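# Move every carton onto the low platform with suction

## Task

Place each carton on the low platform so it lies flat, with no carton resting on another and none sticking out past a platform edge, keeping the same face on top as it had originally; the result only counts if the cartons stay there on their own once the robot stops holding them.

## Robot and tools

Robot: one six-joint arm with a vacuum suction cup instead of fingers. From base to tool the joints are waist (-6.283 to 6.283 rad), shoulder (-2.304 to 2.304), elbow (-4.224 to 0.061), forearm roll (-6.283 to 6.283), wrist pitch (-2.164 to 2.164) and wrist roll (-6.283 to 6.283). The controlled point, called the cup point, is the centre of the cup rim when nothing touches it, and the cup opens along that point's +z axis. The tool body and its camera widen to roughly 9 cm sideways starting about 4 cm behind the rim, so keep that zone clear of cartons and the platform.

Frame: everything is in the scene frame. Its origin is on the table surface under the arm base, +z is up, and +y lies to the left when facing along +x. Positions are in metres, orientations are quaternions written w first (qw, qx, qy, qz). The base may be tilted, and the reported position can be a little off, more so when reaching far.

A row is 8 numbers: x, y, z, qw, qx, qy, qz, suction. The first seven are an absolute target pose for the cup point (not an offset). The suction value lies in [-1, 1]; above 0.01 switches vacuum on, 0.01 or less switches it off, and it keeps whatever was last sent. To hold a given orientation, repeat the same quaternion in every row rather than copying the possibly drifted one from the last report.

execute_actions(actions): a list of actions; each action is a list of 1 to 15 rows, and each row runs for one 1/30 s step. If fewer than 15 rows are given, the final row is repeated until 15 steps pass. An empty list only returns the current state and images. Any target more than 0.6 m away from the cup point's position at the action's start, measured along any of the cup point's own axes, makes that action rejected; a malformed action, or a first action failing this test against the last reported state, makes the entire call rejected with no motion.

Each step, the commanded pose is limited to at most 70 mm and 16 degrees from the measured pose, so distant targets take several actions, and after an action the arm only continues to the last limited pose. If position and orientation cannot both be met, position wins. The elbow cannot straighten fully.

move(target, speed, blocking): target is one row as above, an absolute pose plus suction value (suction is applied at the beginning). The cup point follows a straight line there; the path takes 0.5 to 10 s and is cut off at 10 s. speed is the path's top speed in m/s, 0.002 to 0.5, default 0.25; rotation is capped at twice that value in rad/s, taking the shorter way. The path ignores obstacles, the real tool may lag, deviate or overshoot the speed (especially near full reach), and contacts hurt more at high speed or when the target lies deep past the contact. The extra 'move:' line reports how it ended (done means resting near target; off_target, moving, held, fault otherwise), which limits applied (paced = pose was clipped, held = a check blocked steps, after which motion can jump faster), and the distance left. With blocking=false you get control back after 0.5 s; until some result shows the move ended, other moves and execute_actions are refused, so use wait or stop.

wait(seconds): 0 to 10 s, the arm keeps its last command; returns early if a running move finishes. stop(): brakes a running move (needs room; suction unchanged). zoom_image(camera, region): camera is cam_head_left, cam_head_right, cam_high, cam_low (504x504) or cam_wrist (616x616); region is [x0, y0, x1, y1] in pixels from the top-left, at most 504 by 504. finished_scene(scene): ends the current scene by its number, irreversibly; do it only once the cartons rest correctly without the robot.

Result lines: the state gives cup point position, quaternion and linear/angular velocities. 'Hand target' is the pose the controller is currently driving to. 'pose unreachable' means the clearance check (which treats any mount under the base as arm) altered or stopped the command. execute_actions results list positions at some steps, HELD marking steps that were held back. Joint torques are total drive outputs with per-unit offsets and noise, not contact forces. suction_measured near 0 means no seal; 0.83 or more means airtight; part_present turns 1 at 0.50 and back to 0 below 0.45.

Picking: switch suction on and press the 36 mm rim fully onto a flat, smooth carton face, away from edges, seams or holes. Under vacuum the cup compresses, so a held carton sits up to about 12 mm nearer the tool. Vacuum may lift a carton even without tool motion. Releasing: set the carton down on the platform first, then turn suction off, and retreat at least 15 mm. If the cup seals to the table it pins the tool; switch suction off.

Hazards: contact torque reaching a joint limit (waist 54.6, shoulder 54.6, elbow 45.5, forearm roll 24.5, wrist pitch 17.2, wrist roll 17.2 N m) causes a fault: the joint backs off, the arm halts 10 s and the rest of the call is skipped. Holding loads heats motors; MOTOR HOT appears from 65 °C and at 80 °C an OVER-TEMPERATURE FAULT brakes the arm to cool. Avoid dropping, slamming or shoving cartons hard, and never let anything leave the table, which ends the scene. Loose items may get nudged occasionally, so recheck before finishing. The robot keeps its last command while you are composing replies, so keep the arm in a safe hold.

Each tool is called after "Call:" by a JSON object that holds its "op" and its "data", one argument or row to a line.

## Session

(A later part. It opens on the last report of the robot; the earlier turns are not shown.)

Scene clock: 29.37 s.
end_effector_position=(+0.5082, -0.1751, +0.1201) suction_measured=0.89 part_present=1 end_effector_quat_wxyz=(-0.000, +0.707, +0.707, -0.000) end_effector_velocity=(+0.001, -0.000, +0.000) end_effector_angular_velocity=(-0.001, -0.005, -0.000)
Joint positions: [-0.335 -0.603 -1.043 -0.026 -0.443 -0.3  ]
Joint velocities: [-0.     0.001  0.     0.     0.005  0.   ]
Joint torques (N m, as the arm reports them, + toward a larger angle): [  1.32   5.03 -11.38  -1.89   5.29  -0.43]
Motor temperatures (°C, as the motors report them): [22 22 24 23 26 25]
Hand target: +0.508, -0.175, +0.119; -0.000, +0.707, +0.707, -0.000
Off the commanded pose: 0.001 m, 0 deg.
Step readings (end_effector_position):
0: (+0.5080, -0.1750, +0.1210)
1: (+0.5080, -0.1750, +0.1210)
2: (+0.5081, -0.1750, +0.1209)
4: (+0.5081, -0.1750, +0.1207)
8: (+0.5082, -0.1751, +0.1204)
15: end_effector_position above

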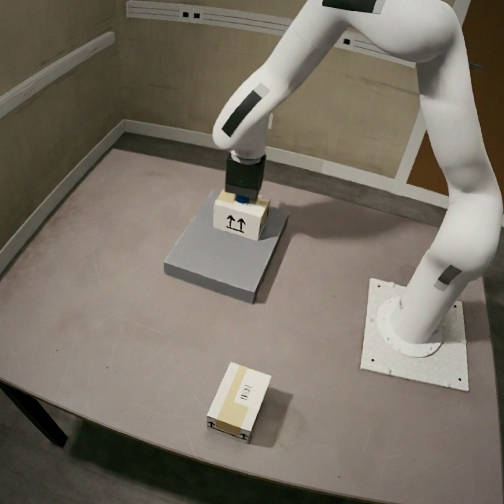

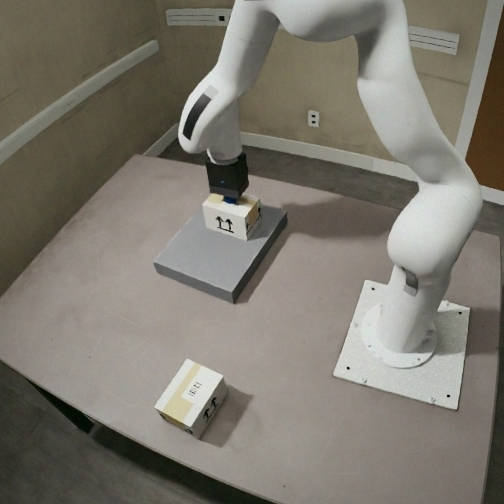

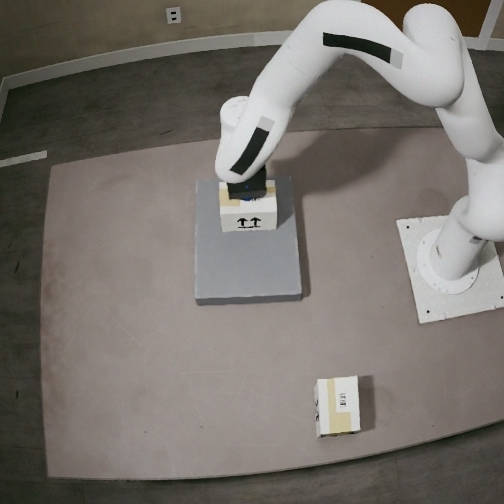

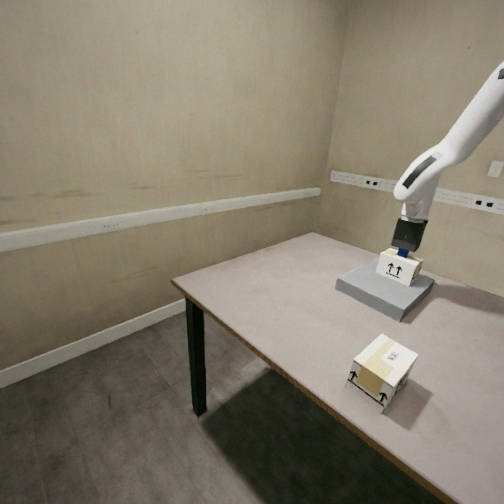

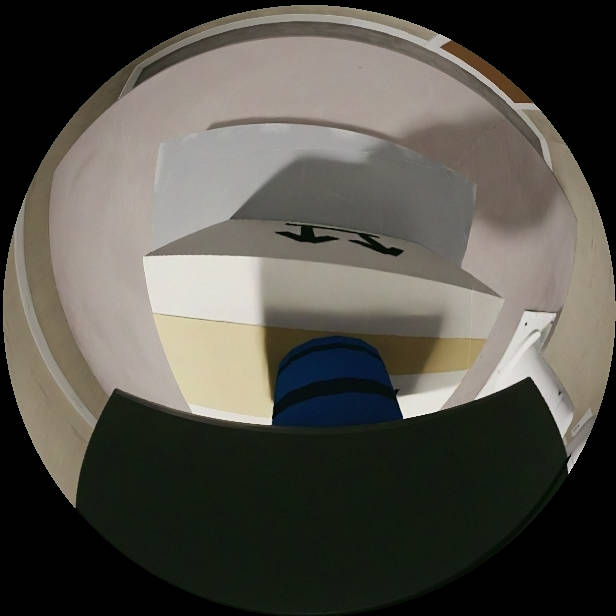

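Call:
{"op": "execute_actions", "data": {
  "actions": [
    [[0.508,-0.175,0.121,0,0.7071,0.7071,0,0]]
  ]
}}

Call:
{"op": "move", "data": {
  "target": [0.508,-0.175,0.158,0,0.7071,0.7071,0,0],
  "speed": 0.15
}}

Call:
{"op": "move", "data": {
  "target": [0.374,0.335,0.102,0,0.7071,0.7071,0,0],
  "speed": 0.45
}}

Scene clock: 33.67 s.
end_effector_position=(+0.5085, -0.1752, +0.1207) suction_measured=0.01 part_present=0 end_effector_quat_wxyz=(+0.001, +0.707, +0.707, +0.000) end_effector_velocity=(-0.001, +0.000, +0.000) end_effector_angular_velocity=(+0.002, +0.005, +0.000)
Joint positions: [-0.335 -0.601 -1.043 -0.026 -0.442 -0.3  ]
Joint velocities: [-0.     0.    -0.     0.    -0.005 -0.001]
Joint torques (N m, as the arm reports them, + toward a larger angle): [ 1.79 13.36 -9.46 -1.83 -0.33 -0.38]
Motor temperatures (°C, as the motors report them): [22 21 24 23 26 25]
Hand target: +0.508, -0.175, +0.121; +0.000, +0.707, +0.707, +0.000
Off the commanded pose: 0.001 m, 0 deg.
Step readings (end_effector_position):
0: (+0.5083, -0.1751, +0.1200)
1: (+0.5083, -0.1751, +0.1201)
2: (+0.5087, -0.1753, +0.1205)
4: (+0.5088, -0.1753, +0.1206)
8: (+0.5087, -0.1752, +0.1207)
15: end_effector_position above

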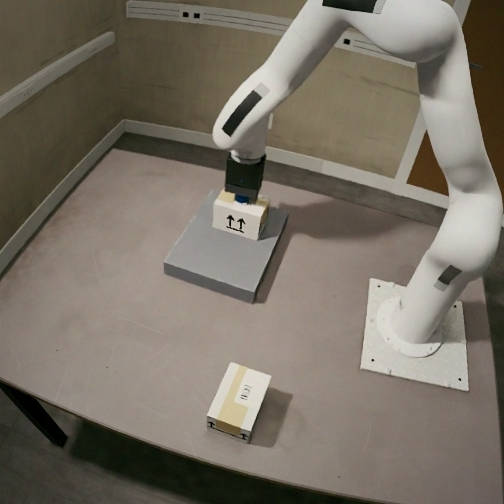

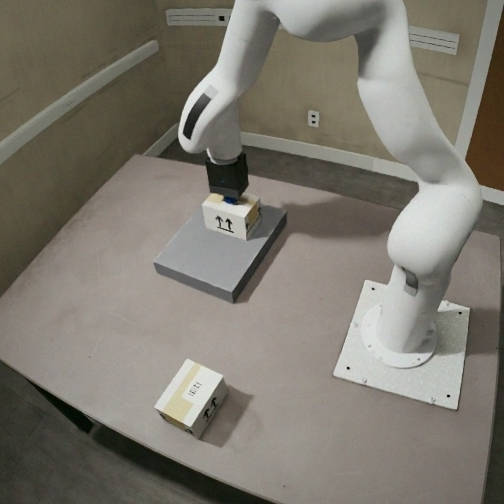

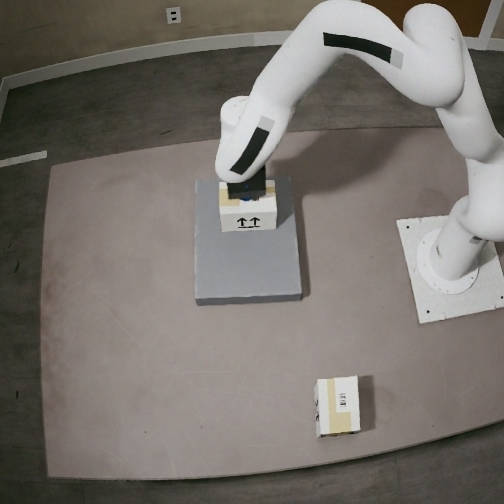

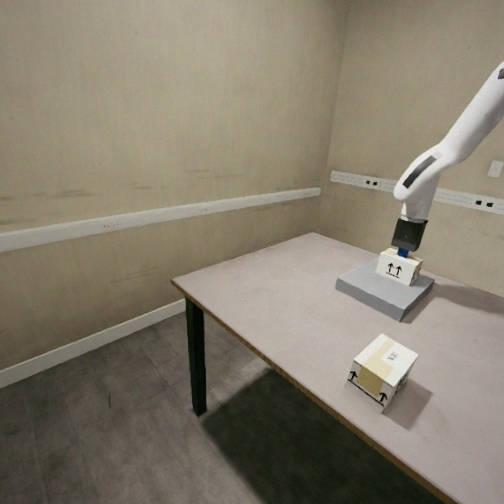

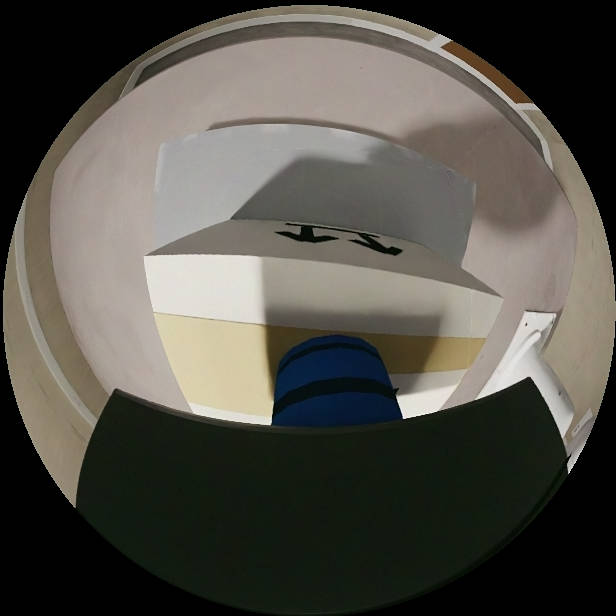

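Scene clock: 34.47 s.
end_effector_position=(+0.5078, -0.1749, +0.1577) suction_measured=0.01 part_present=0 end_effector_quat_wxyz=(-0.000, +0.707, +0.707, -0.000) end_effector_velocity=(+0.000, -0.001, +0.002) end_effector_angular_velocity=(-0.000, -0.000, -0.001)
Joint positions: [-0.334 -0.535 -1.046 -0.022 -0.514 -0.304]
Joint velocities: [-0.001  0.003 -0.001  0.    -0.004 -0.   ]
Joint torques (N m, as the arm reports them, + toward a larger angle): [  1.5   19.09 -16.76  -1.7   -0.01  -0.3 ]
Motor temperatures (°C, as the motors report them): [22 21 24 23 26 25]
Hand target: +0.508, -0.175, +0.158; -0.000, +0.707, +0.707, +0.000
Off the commanded pose: 0.000 m, 0 deg.
move: done

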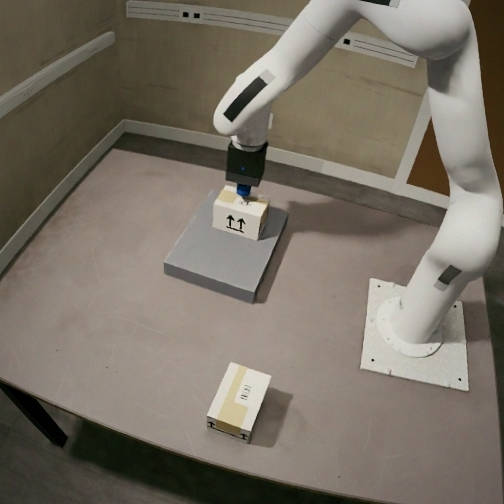

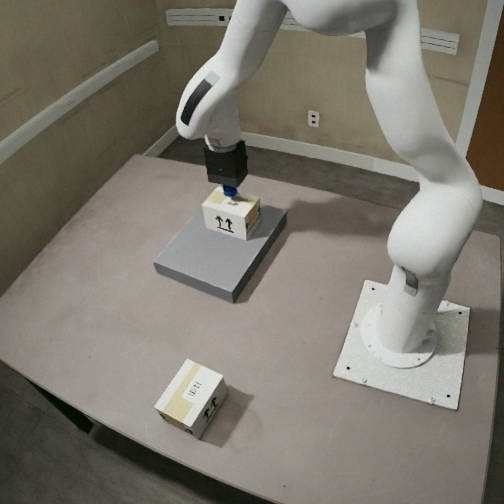

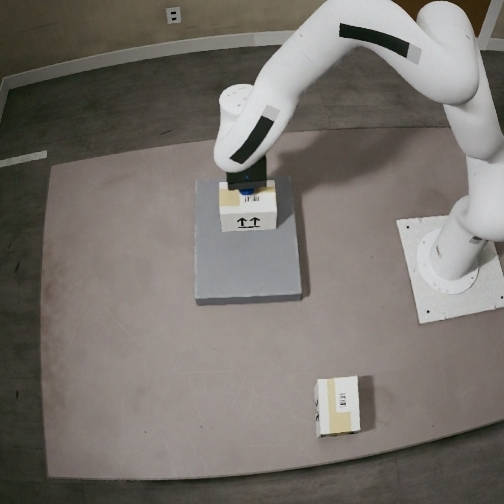

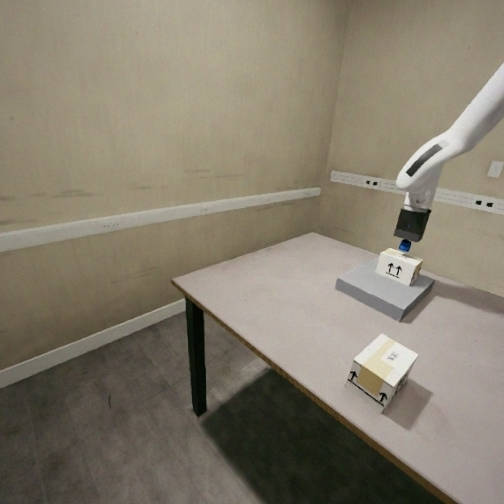

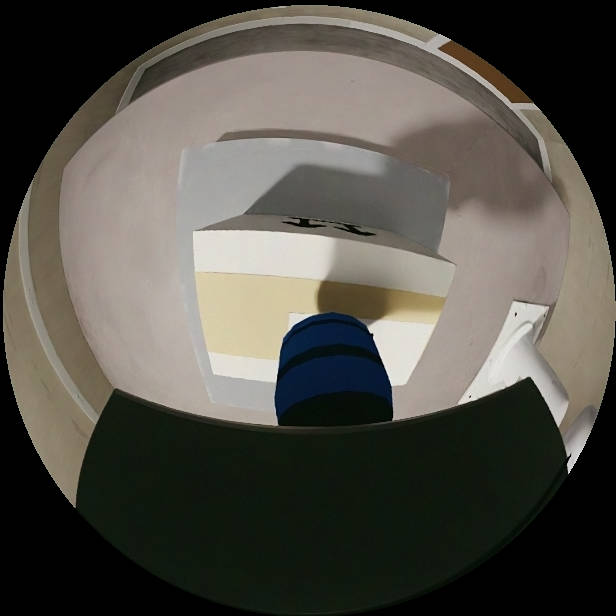

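Scene clock: 36.33 s.
end_effector_position=(+0.3732, +0.3349, +0.1020) suction_measured=0.01 part_present=0 end_effector_quat_wxyz=(-0.002, +0.707, +0.707, +0.000) end_effector_velocity=(-0.001, +0.003, -0.000) end_effector_angular_velocity=(-0.004, -0.003, +0.001)
Joint positions: [ 0.721 -0.587 -0.943  0.001 -0.366  0.732]
Joint velocities: [ 0.007 -0.003 -0.004 -0.012 -0.002  0.018]
Joint torques (N m, as the arm reports them, + toward a larger angle): [  1.32  19.1  -14.98  -2.21  -0.01  -0.41]
Motor temperatures (°C, as the motors report them): [22 21 24 23 26 25]
Hand target: +0.373, +0.335, +0.102; -0.002, +0.707, +0.707, +0.000
Off the commanded pose: 0.001 m, 0 deg.
move: done; limits=paced

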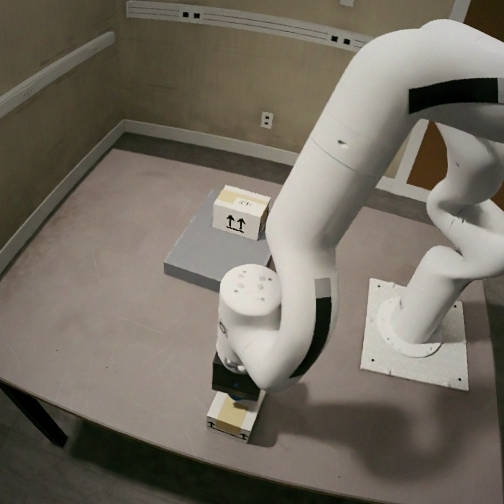

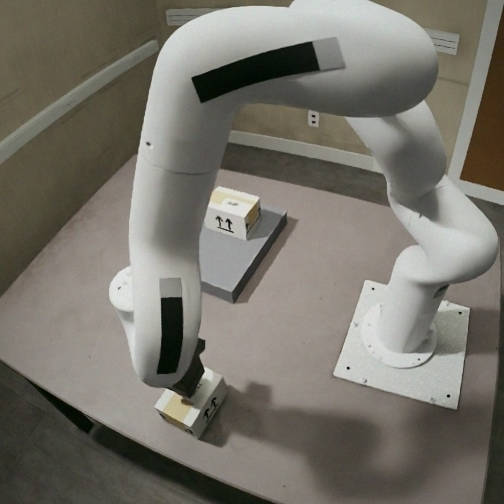

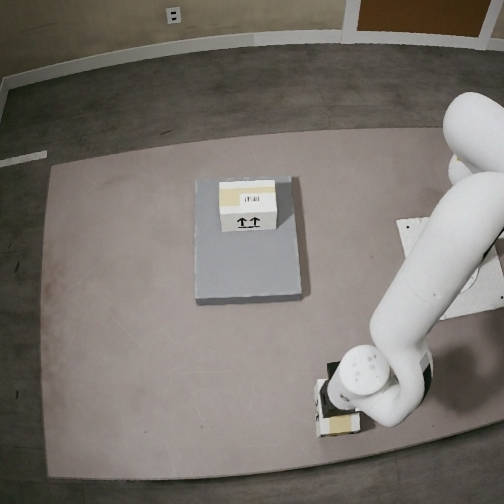

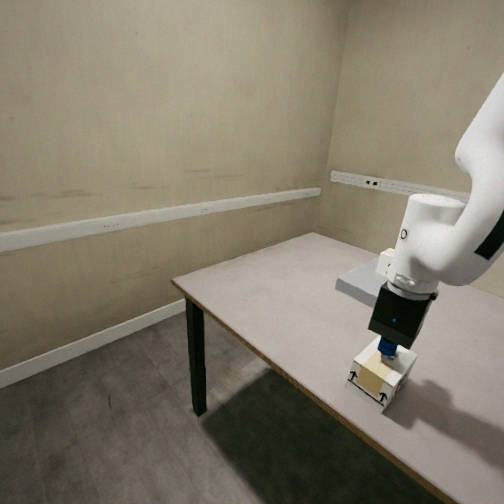

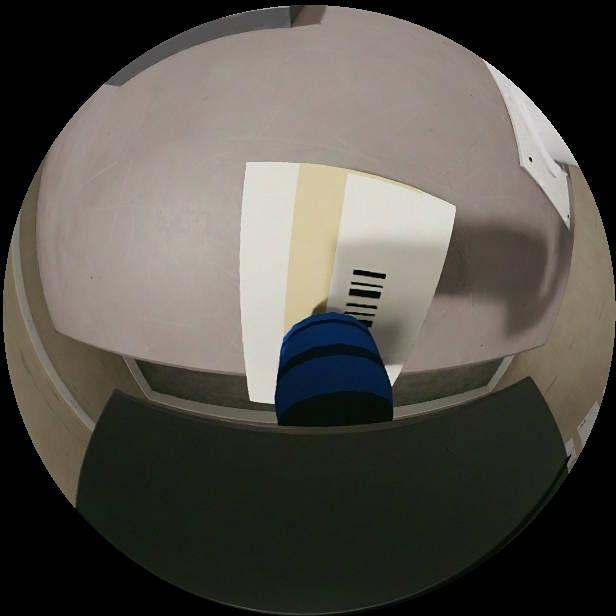

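Call:
{"op": "move", "data": {
  "target": [0.372,0.332,0.079,0,0.7071,0.7071,0,1],
  "speed": 0.04
}}

Scene clock: 42.77 s.
end_effector_position=(+0.3720, +0.3320, +0.0791) suction_measured=0.86 part_present=1 end_effector_quat_wxyz=(+0.000, +0.707, +0.707, -0.000) end_effector_velocity=(+0.001, +0.001, -0.001) end_effector_angular_velocity=(+0.002, -0.002, -0.002)
Joint positions: [ 0.72  -0.631 -0.939 -0.011 -0.32   0.742]
Joint velocities: [ 0.    -0.002 -0.001 -0.     0.003  0.002]
Joint torques (N m, as the arm reports them, + toward a larger angle): [  0.72  21.57 -15.22  -1.86  -0.04  -0.35]
Motor temperatures (°C, as the motors report them): [22 22 24 23 26 25]
Hand target: +0.372, +0.332, +0.079; +0.000, +0.707, +0.707, -0.000
Off the commanded pose: 0.000 m, 0 deg.
move: done

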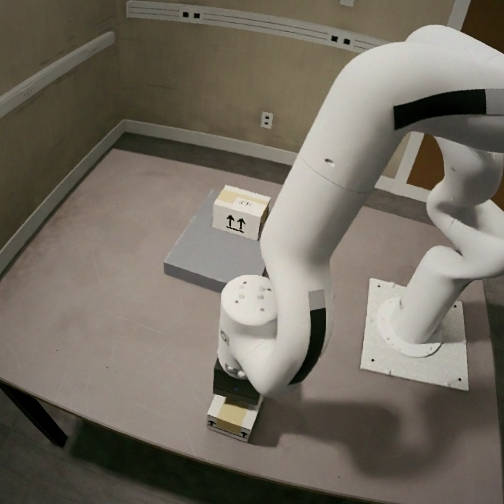

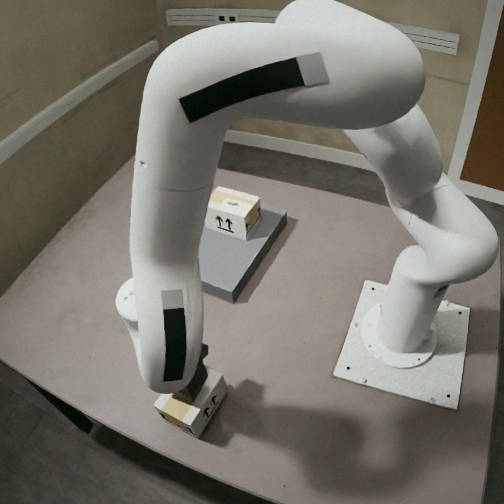

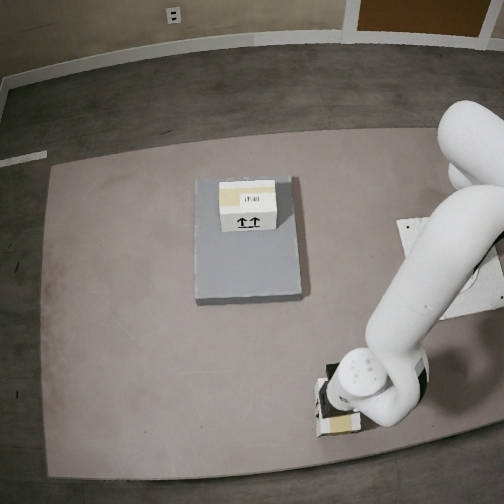

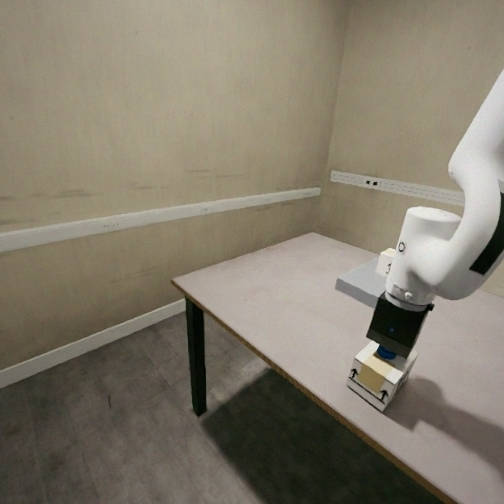

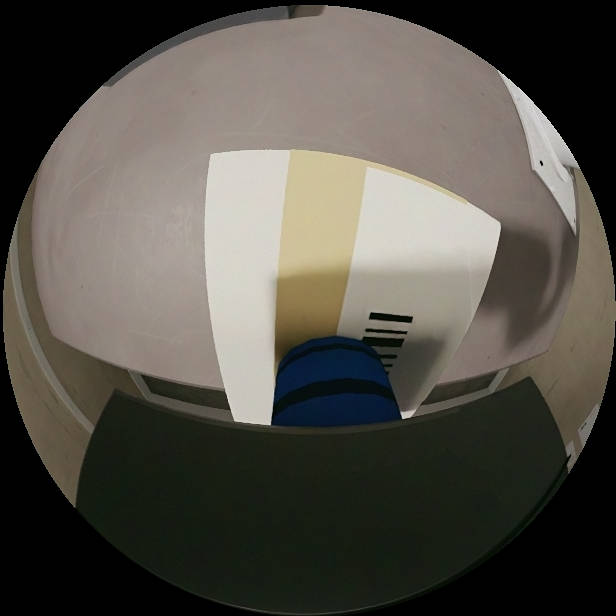

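Call:
{"op": "move", "data": {
  "target": [0.40,0.25,0.142,0,0.5736,0.8192,0,1],
  "speed": 0.35
}}

Call:
{"op": "move", "data": {
  "target": [0.522,-0.05,0.138,0,0,1,0,1],
  "speed": 0.45
}}

Call:
{"op": "move", "data": {
  "target": [0.522,-0.05,0.121,0,0,1,0,1],
  "speed": 0.03
}}

Scene clock: 47.30 s.
end_effector_position=(+0.3999, +0.2501, +0.1417) suction_measured=0.89 part_present=1 end_effector_quat_wxyz=(+0.000, +0.574, +0.819, -0.000) end_effector_velocity=(+0.001, -0.000, +0.001) end_effector_angular_velocity=(+0.006, +0.003, +0.005)
Joint positions: [ 0.553 -0.452 -0.856 -0.015 -0.414  0.228]
Joint velocities: [-0.005  0.002 -0.001  0.018 -0.002 -0.026]
Joint torques (N m, as the arm reports them, + toward a larger angle): [  2.06  18.   -16.79  -1.71  -0.02  -0.4 ]
Motor temperatures (°C, as the motors report them): [22 22 24 23 26 25]
Hand target: +0.400, +0.250, +0.142; +0.000, +0.574, +0.819, +0.000
Off the commanded pose: 0.000 m, 0 deg.
move: done

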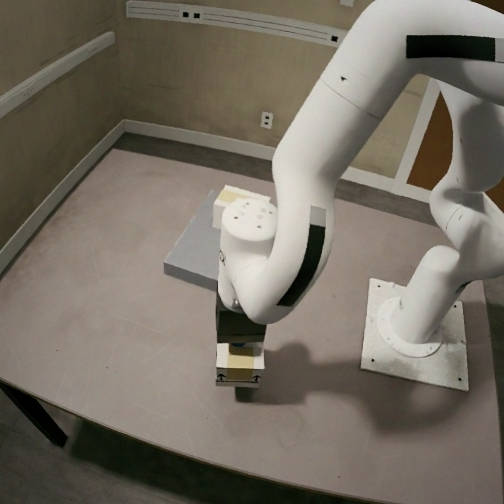

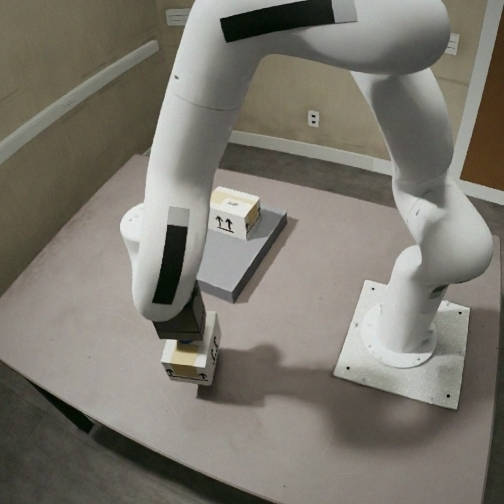

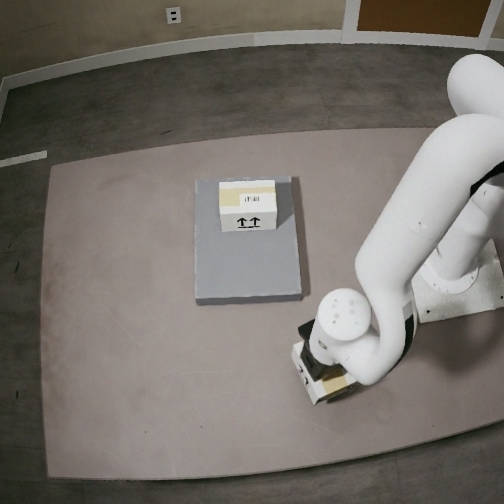

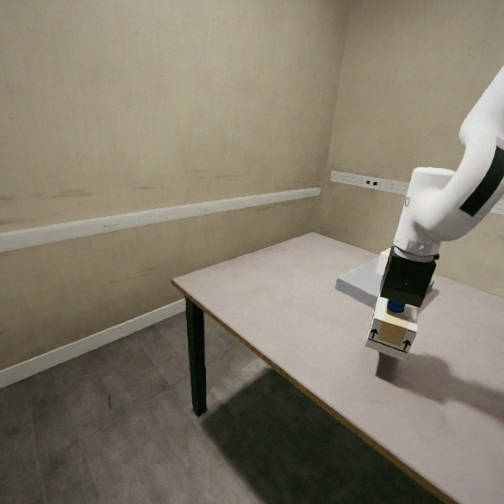

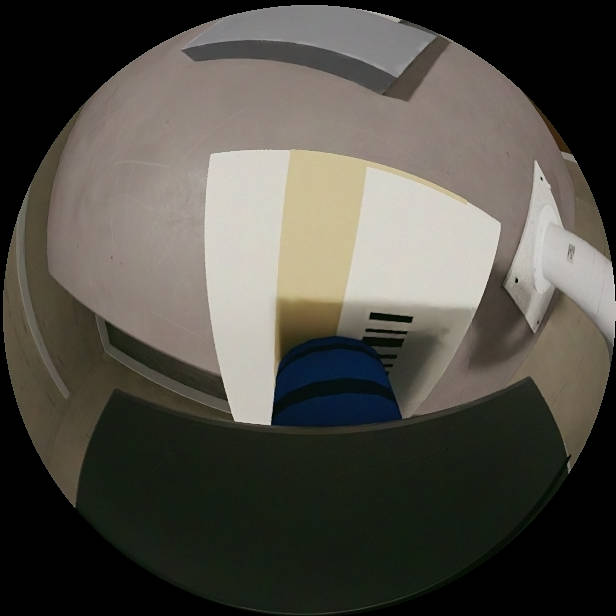

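Scene clock: 49.37 s.
end_effector_position=(+0.5226, -0.0499, +0.1381) suction_measured=0.89 part_present=1 end_effector_quat_wxyz=(+0.001, -0.000, +1.000, -0.001) end_effector_velocity=(+0.000, -0.001, -0.000) end_effector_angular_velocity=(+0.005, +0.002, +0.002)
Joint positions: [-0.097 -0.55  -1.007 -0.028 -0.461 -1.632]
Joint velocities: [-0.004 -0.002 -0.003  0.012 -0.002 -0.017]
Joint torques (N m, as the arm reports them, + toward a larger angle): [  1.45  20.48 -17.33  -2.02  -0.01  -0.32]
Motor temperatures (°C, as the motors report them): [22 22 24 23 26 25]
Hand target: +0.523, -0.050, +0.138; +0.001, -0.000, +1.000, -0.001
Off the commanded pose: 0.001 m, 0 deg.
move: done

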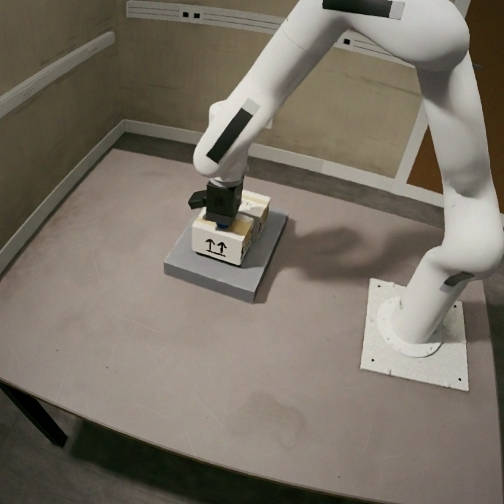

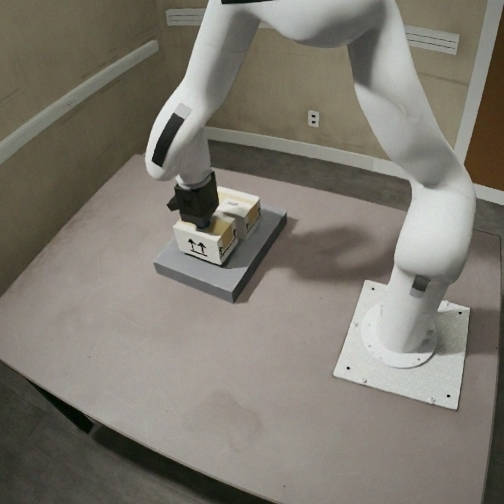

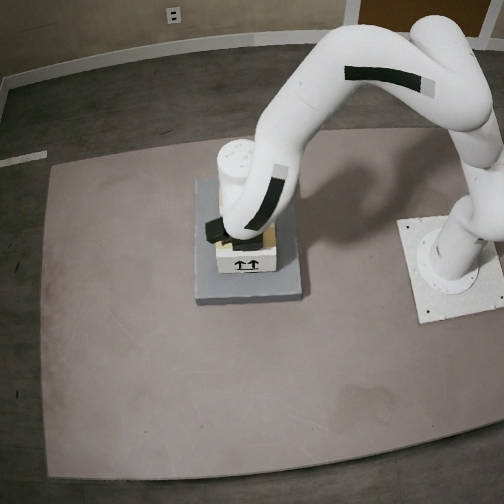

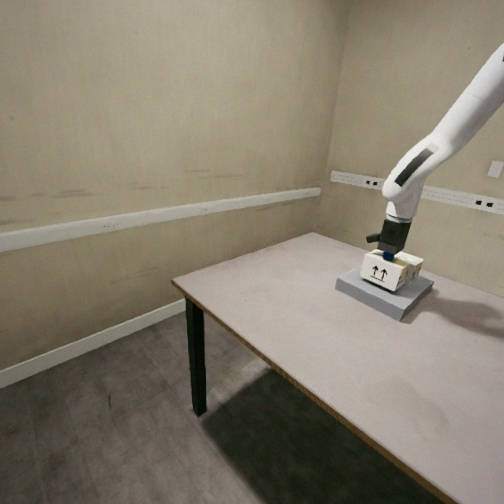

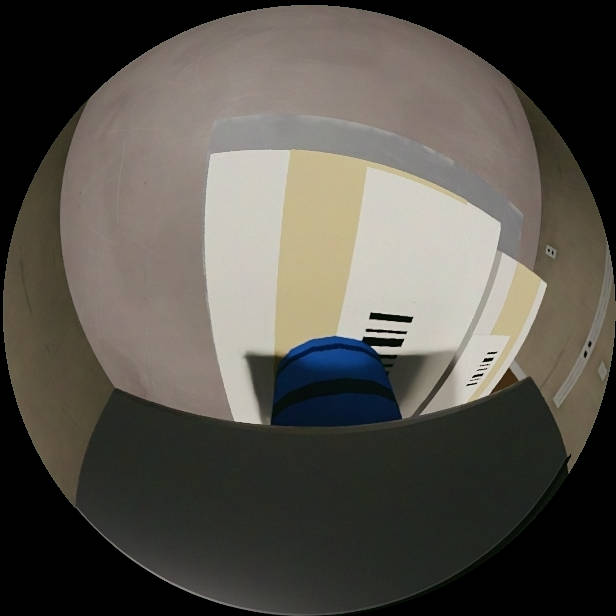

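Scene clock: 50.23 s.
end_effector_position=(+0.5221, -0.0500, +0.1212) suction_measured=0.89 part_present=1 end_effector_quat_wxyz=(+0.000, +0.000, +1.000, -0.000) end_effector_velocity=(+0.001, +0.000, -0.000) end_effector_angular_velocity=(-0.000, -0.002, +0.001)
Joint positions: [-0.099 -0.581 -1.006 -0.025 -0.43  -1.636]
Joint velocities: [ 0.001 -0.001 -0.001  0.     0.003 -0.001]
Joint torques (N m, as the arm reports them, + toward a larger angle): [  0.94  20.58 -16.5   -1.92  -0.01  -0.41]
Motor temperatures (°C, as the motors report them): [22 22 24 23 26 25]
Hand target: +0.522, -0.050, +0.121; -0.000, +0.000, +1.000, -0.000
Off the commanded pose: 0.000 m, 0 deg.
move: done

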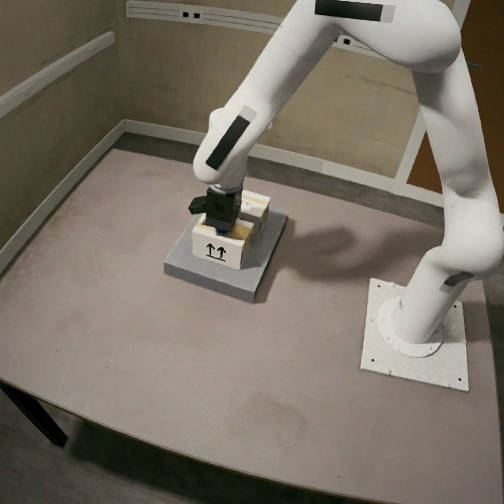

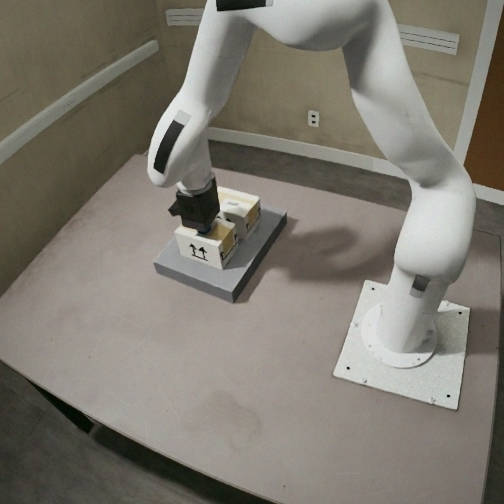

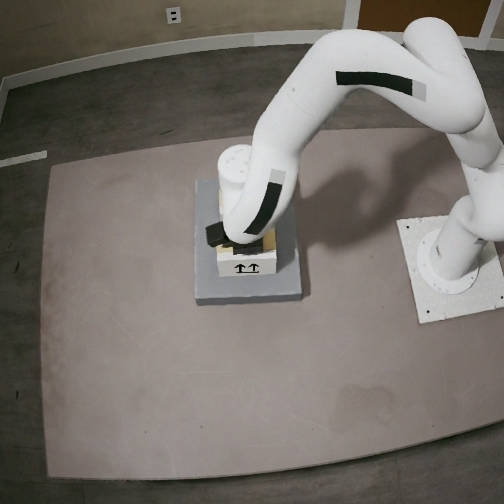

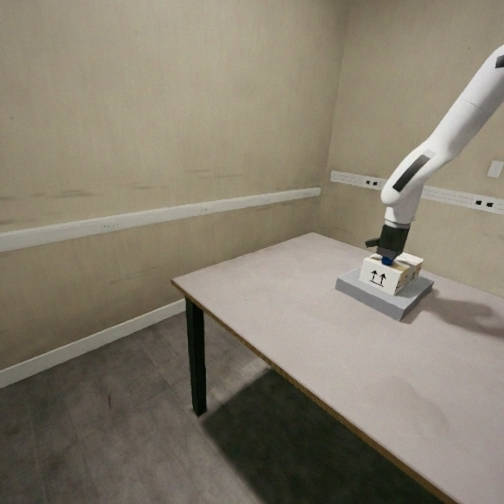

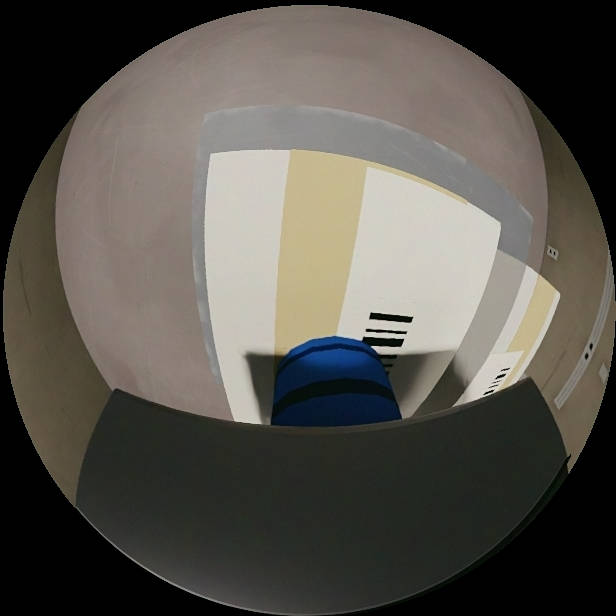

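Call:
{"op": "execute_actions", "data": {
  "actions": [
    [[0.522,-0.05,0.121,0,0,1,0,0]]
  ]
}}

Call:
{"op": "move", "data": {
  "target": [0.522,-0.05,0.175,0,0,1,0,0],
  "speed": 0.2
}}

Scene clock: 53.60 s.
end_effector_position=(+0.5222, -0.0500, +0.1212) suction_measured=0.01 part_present=0 end_effector_quat_wxyz=(+0.000, -0.000, +1.000, -0.000) end_effector_velocity=(-0.001, +0.000, -0.001) end_effector_angular_velocity=(+0.000, +0.001, +0.001)
Joint positions: [-0.099 -0.581 -1.006 -0.025 -0.429 -1.636]
Joint velocities: [ 0.    -0.001  0.001  0.     0.001 -0.   ]
Joint torques (N m, as the arm reports them, + toward a larger angle): [  1.14  15.35 -12.52  -1.72   0.44  -0.43]
Motor temperatures (°C, as the motors report them): [22 22 24 23 26 25]
Hand target: +0.522, -0.050, +0.121; -0.000, +0.000, +1.000, -0.000
Off the commanded pose: 0.000 m, 0 deg.
Step readings (end_effector_position):
0: (+0.5220, -0.0500, +0.1210)
1: (+0.5220, -0.0500, +0.1210)
2: (+0.5222, -0.0500, +0.1212)
4: (+0.5228, -0.0501, +0.1220)
8: (+0.5225, -0.0500, +0.1216)
15: end_effector_position above

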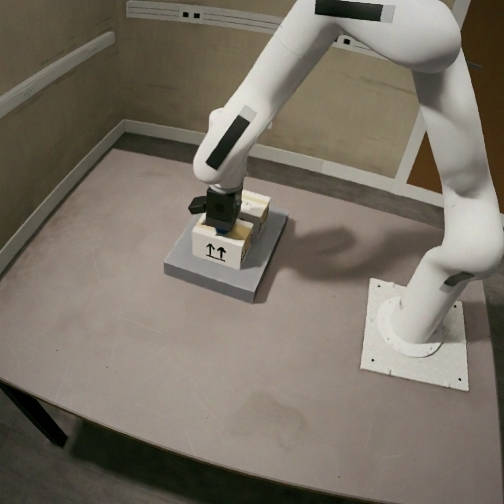

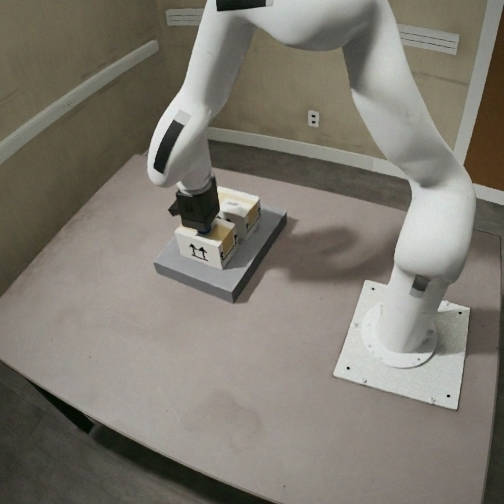

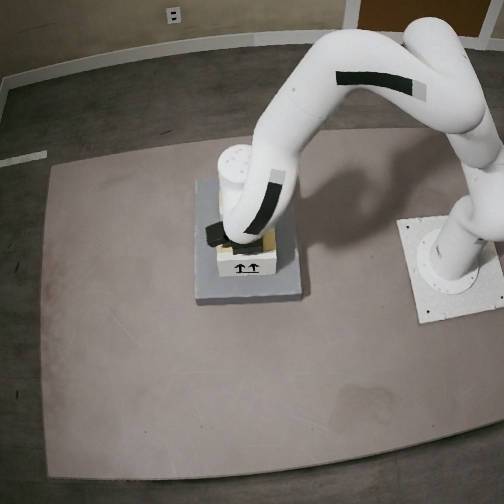

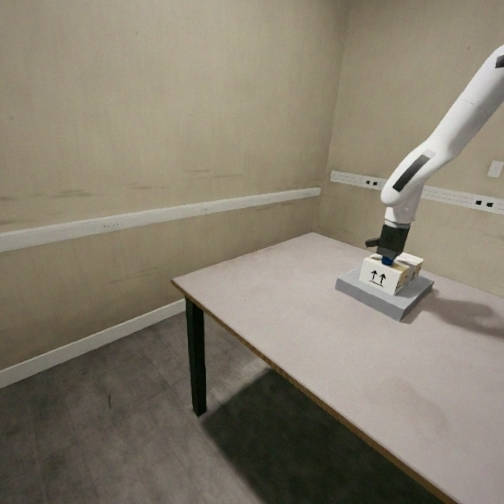

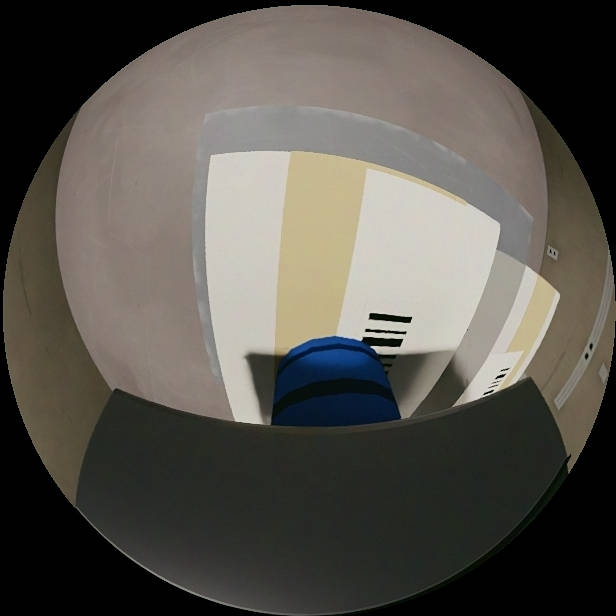

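Scene clock: 54.43 s.
end_effector_position=(+0.5217, -0.0499, +0.1746) suction_measured=0.01 part_present=0 end_effector_quat_wxyz=(-0.000, -0.000, +1.000, +0.000) end_effector_velocity=(+0.001, -0.001, +0.002) end_effector_angular_velocity=(-0.000, -0.005, -0.002)
Joint positions: [-0.098 -0.485 -1.014 -0.02  -0.535 -1.641]
Joint velocities: [-0.001  0.004 -0.001  0.001 -0.     0.001]
Joint torques (N m, as the arm reports them, + toward a larger angle): [  1.48  18.85 -16.71  -1.75  -0.03  -0.38]
Motor temperatures (°C, as the motors report them): [22 22 24 23 26 25]
Hand target: +0.522, -0.050, +0.175; +0.000, -0.000, +1.000, +0.000
Off the commanded pose: 0.000 m, 0 deg.
move: done

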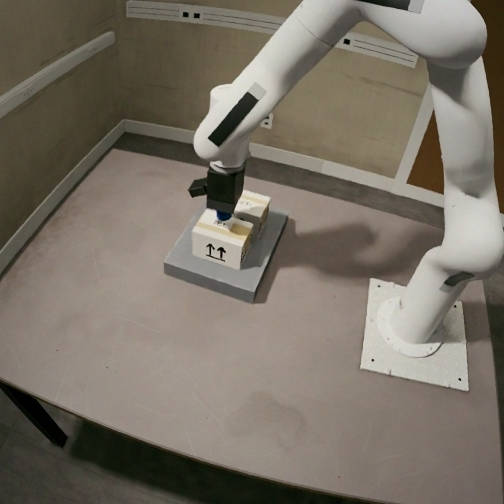

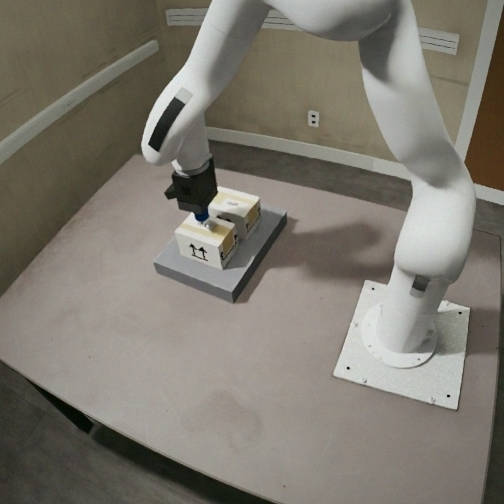

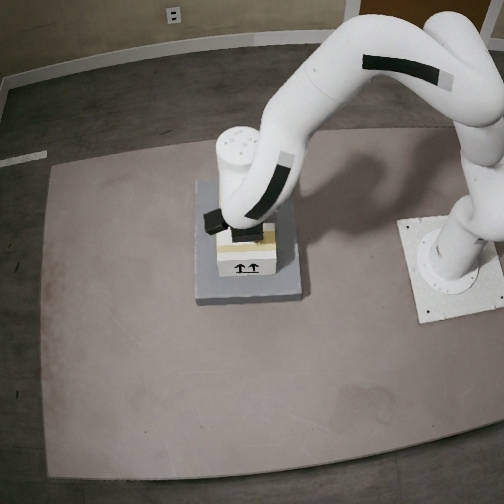

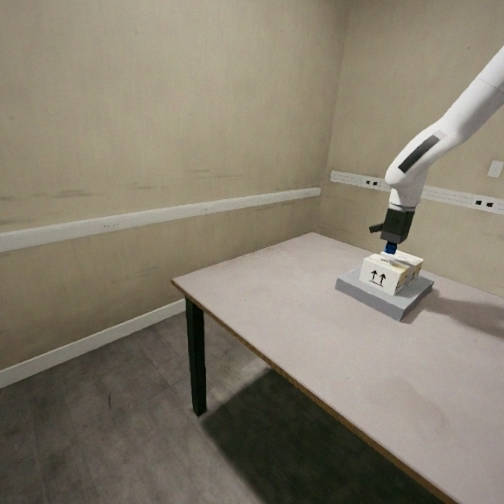

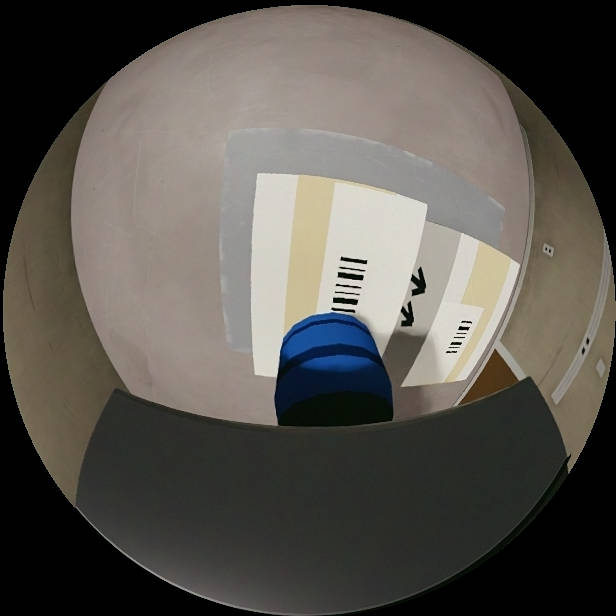

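Call:
{"op": "finished_scene", "data": {
  "scene": 2
}}

The scene is finished: the task was done.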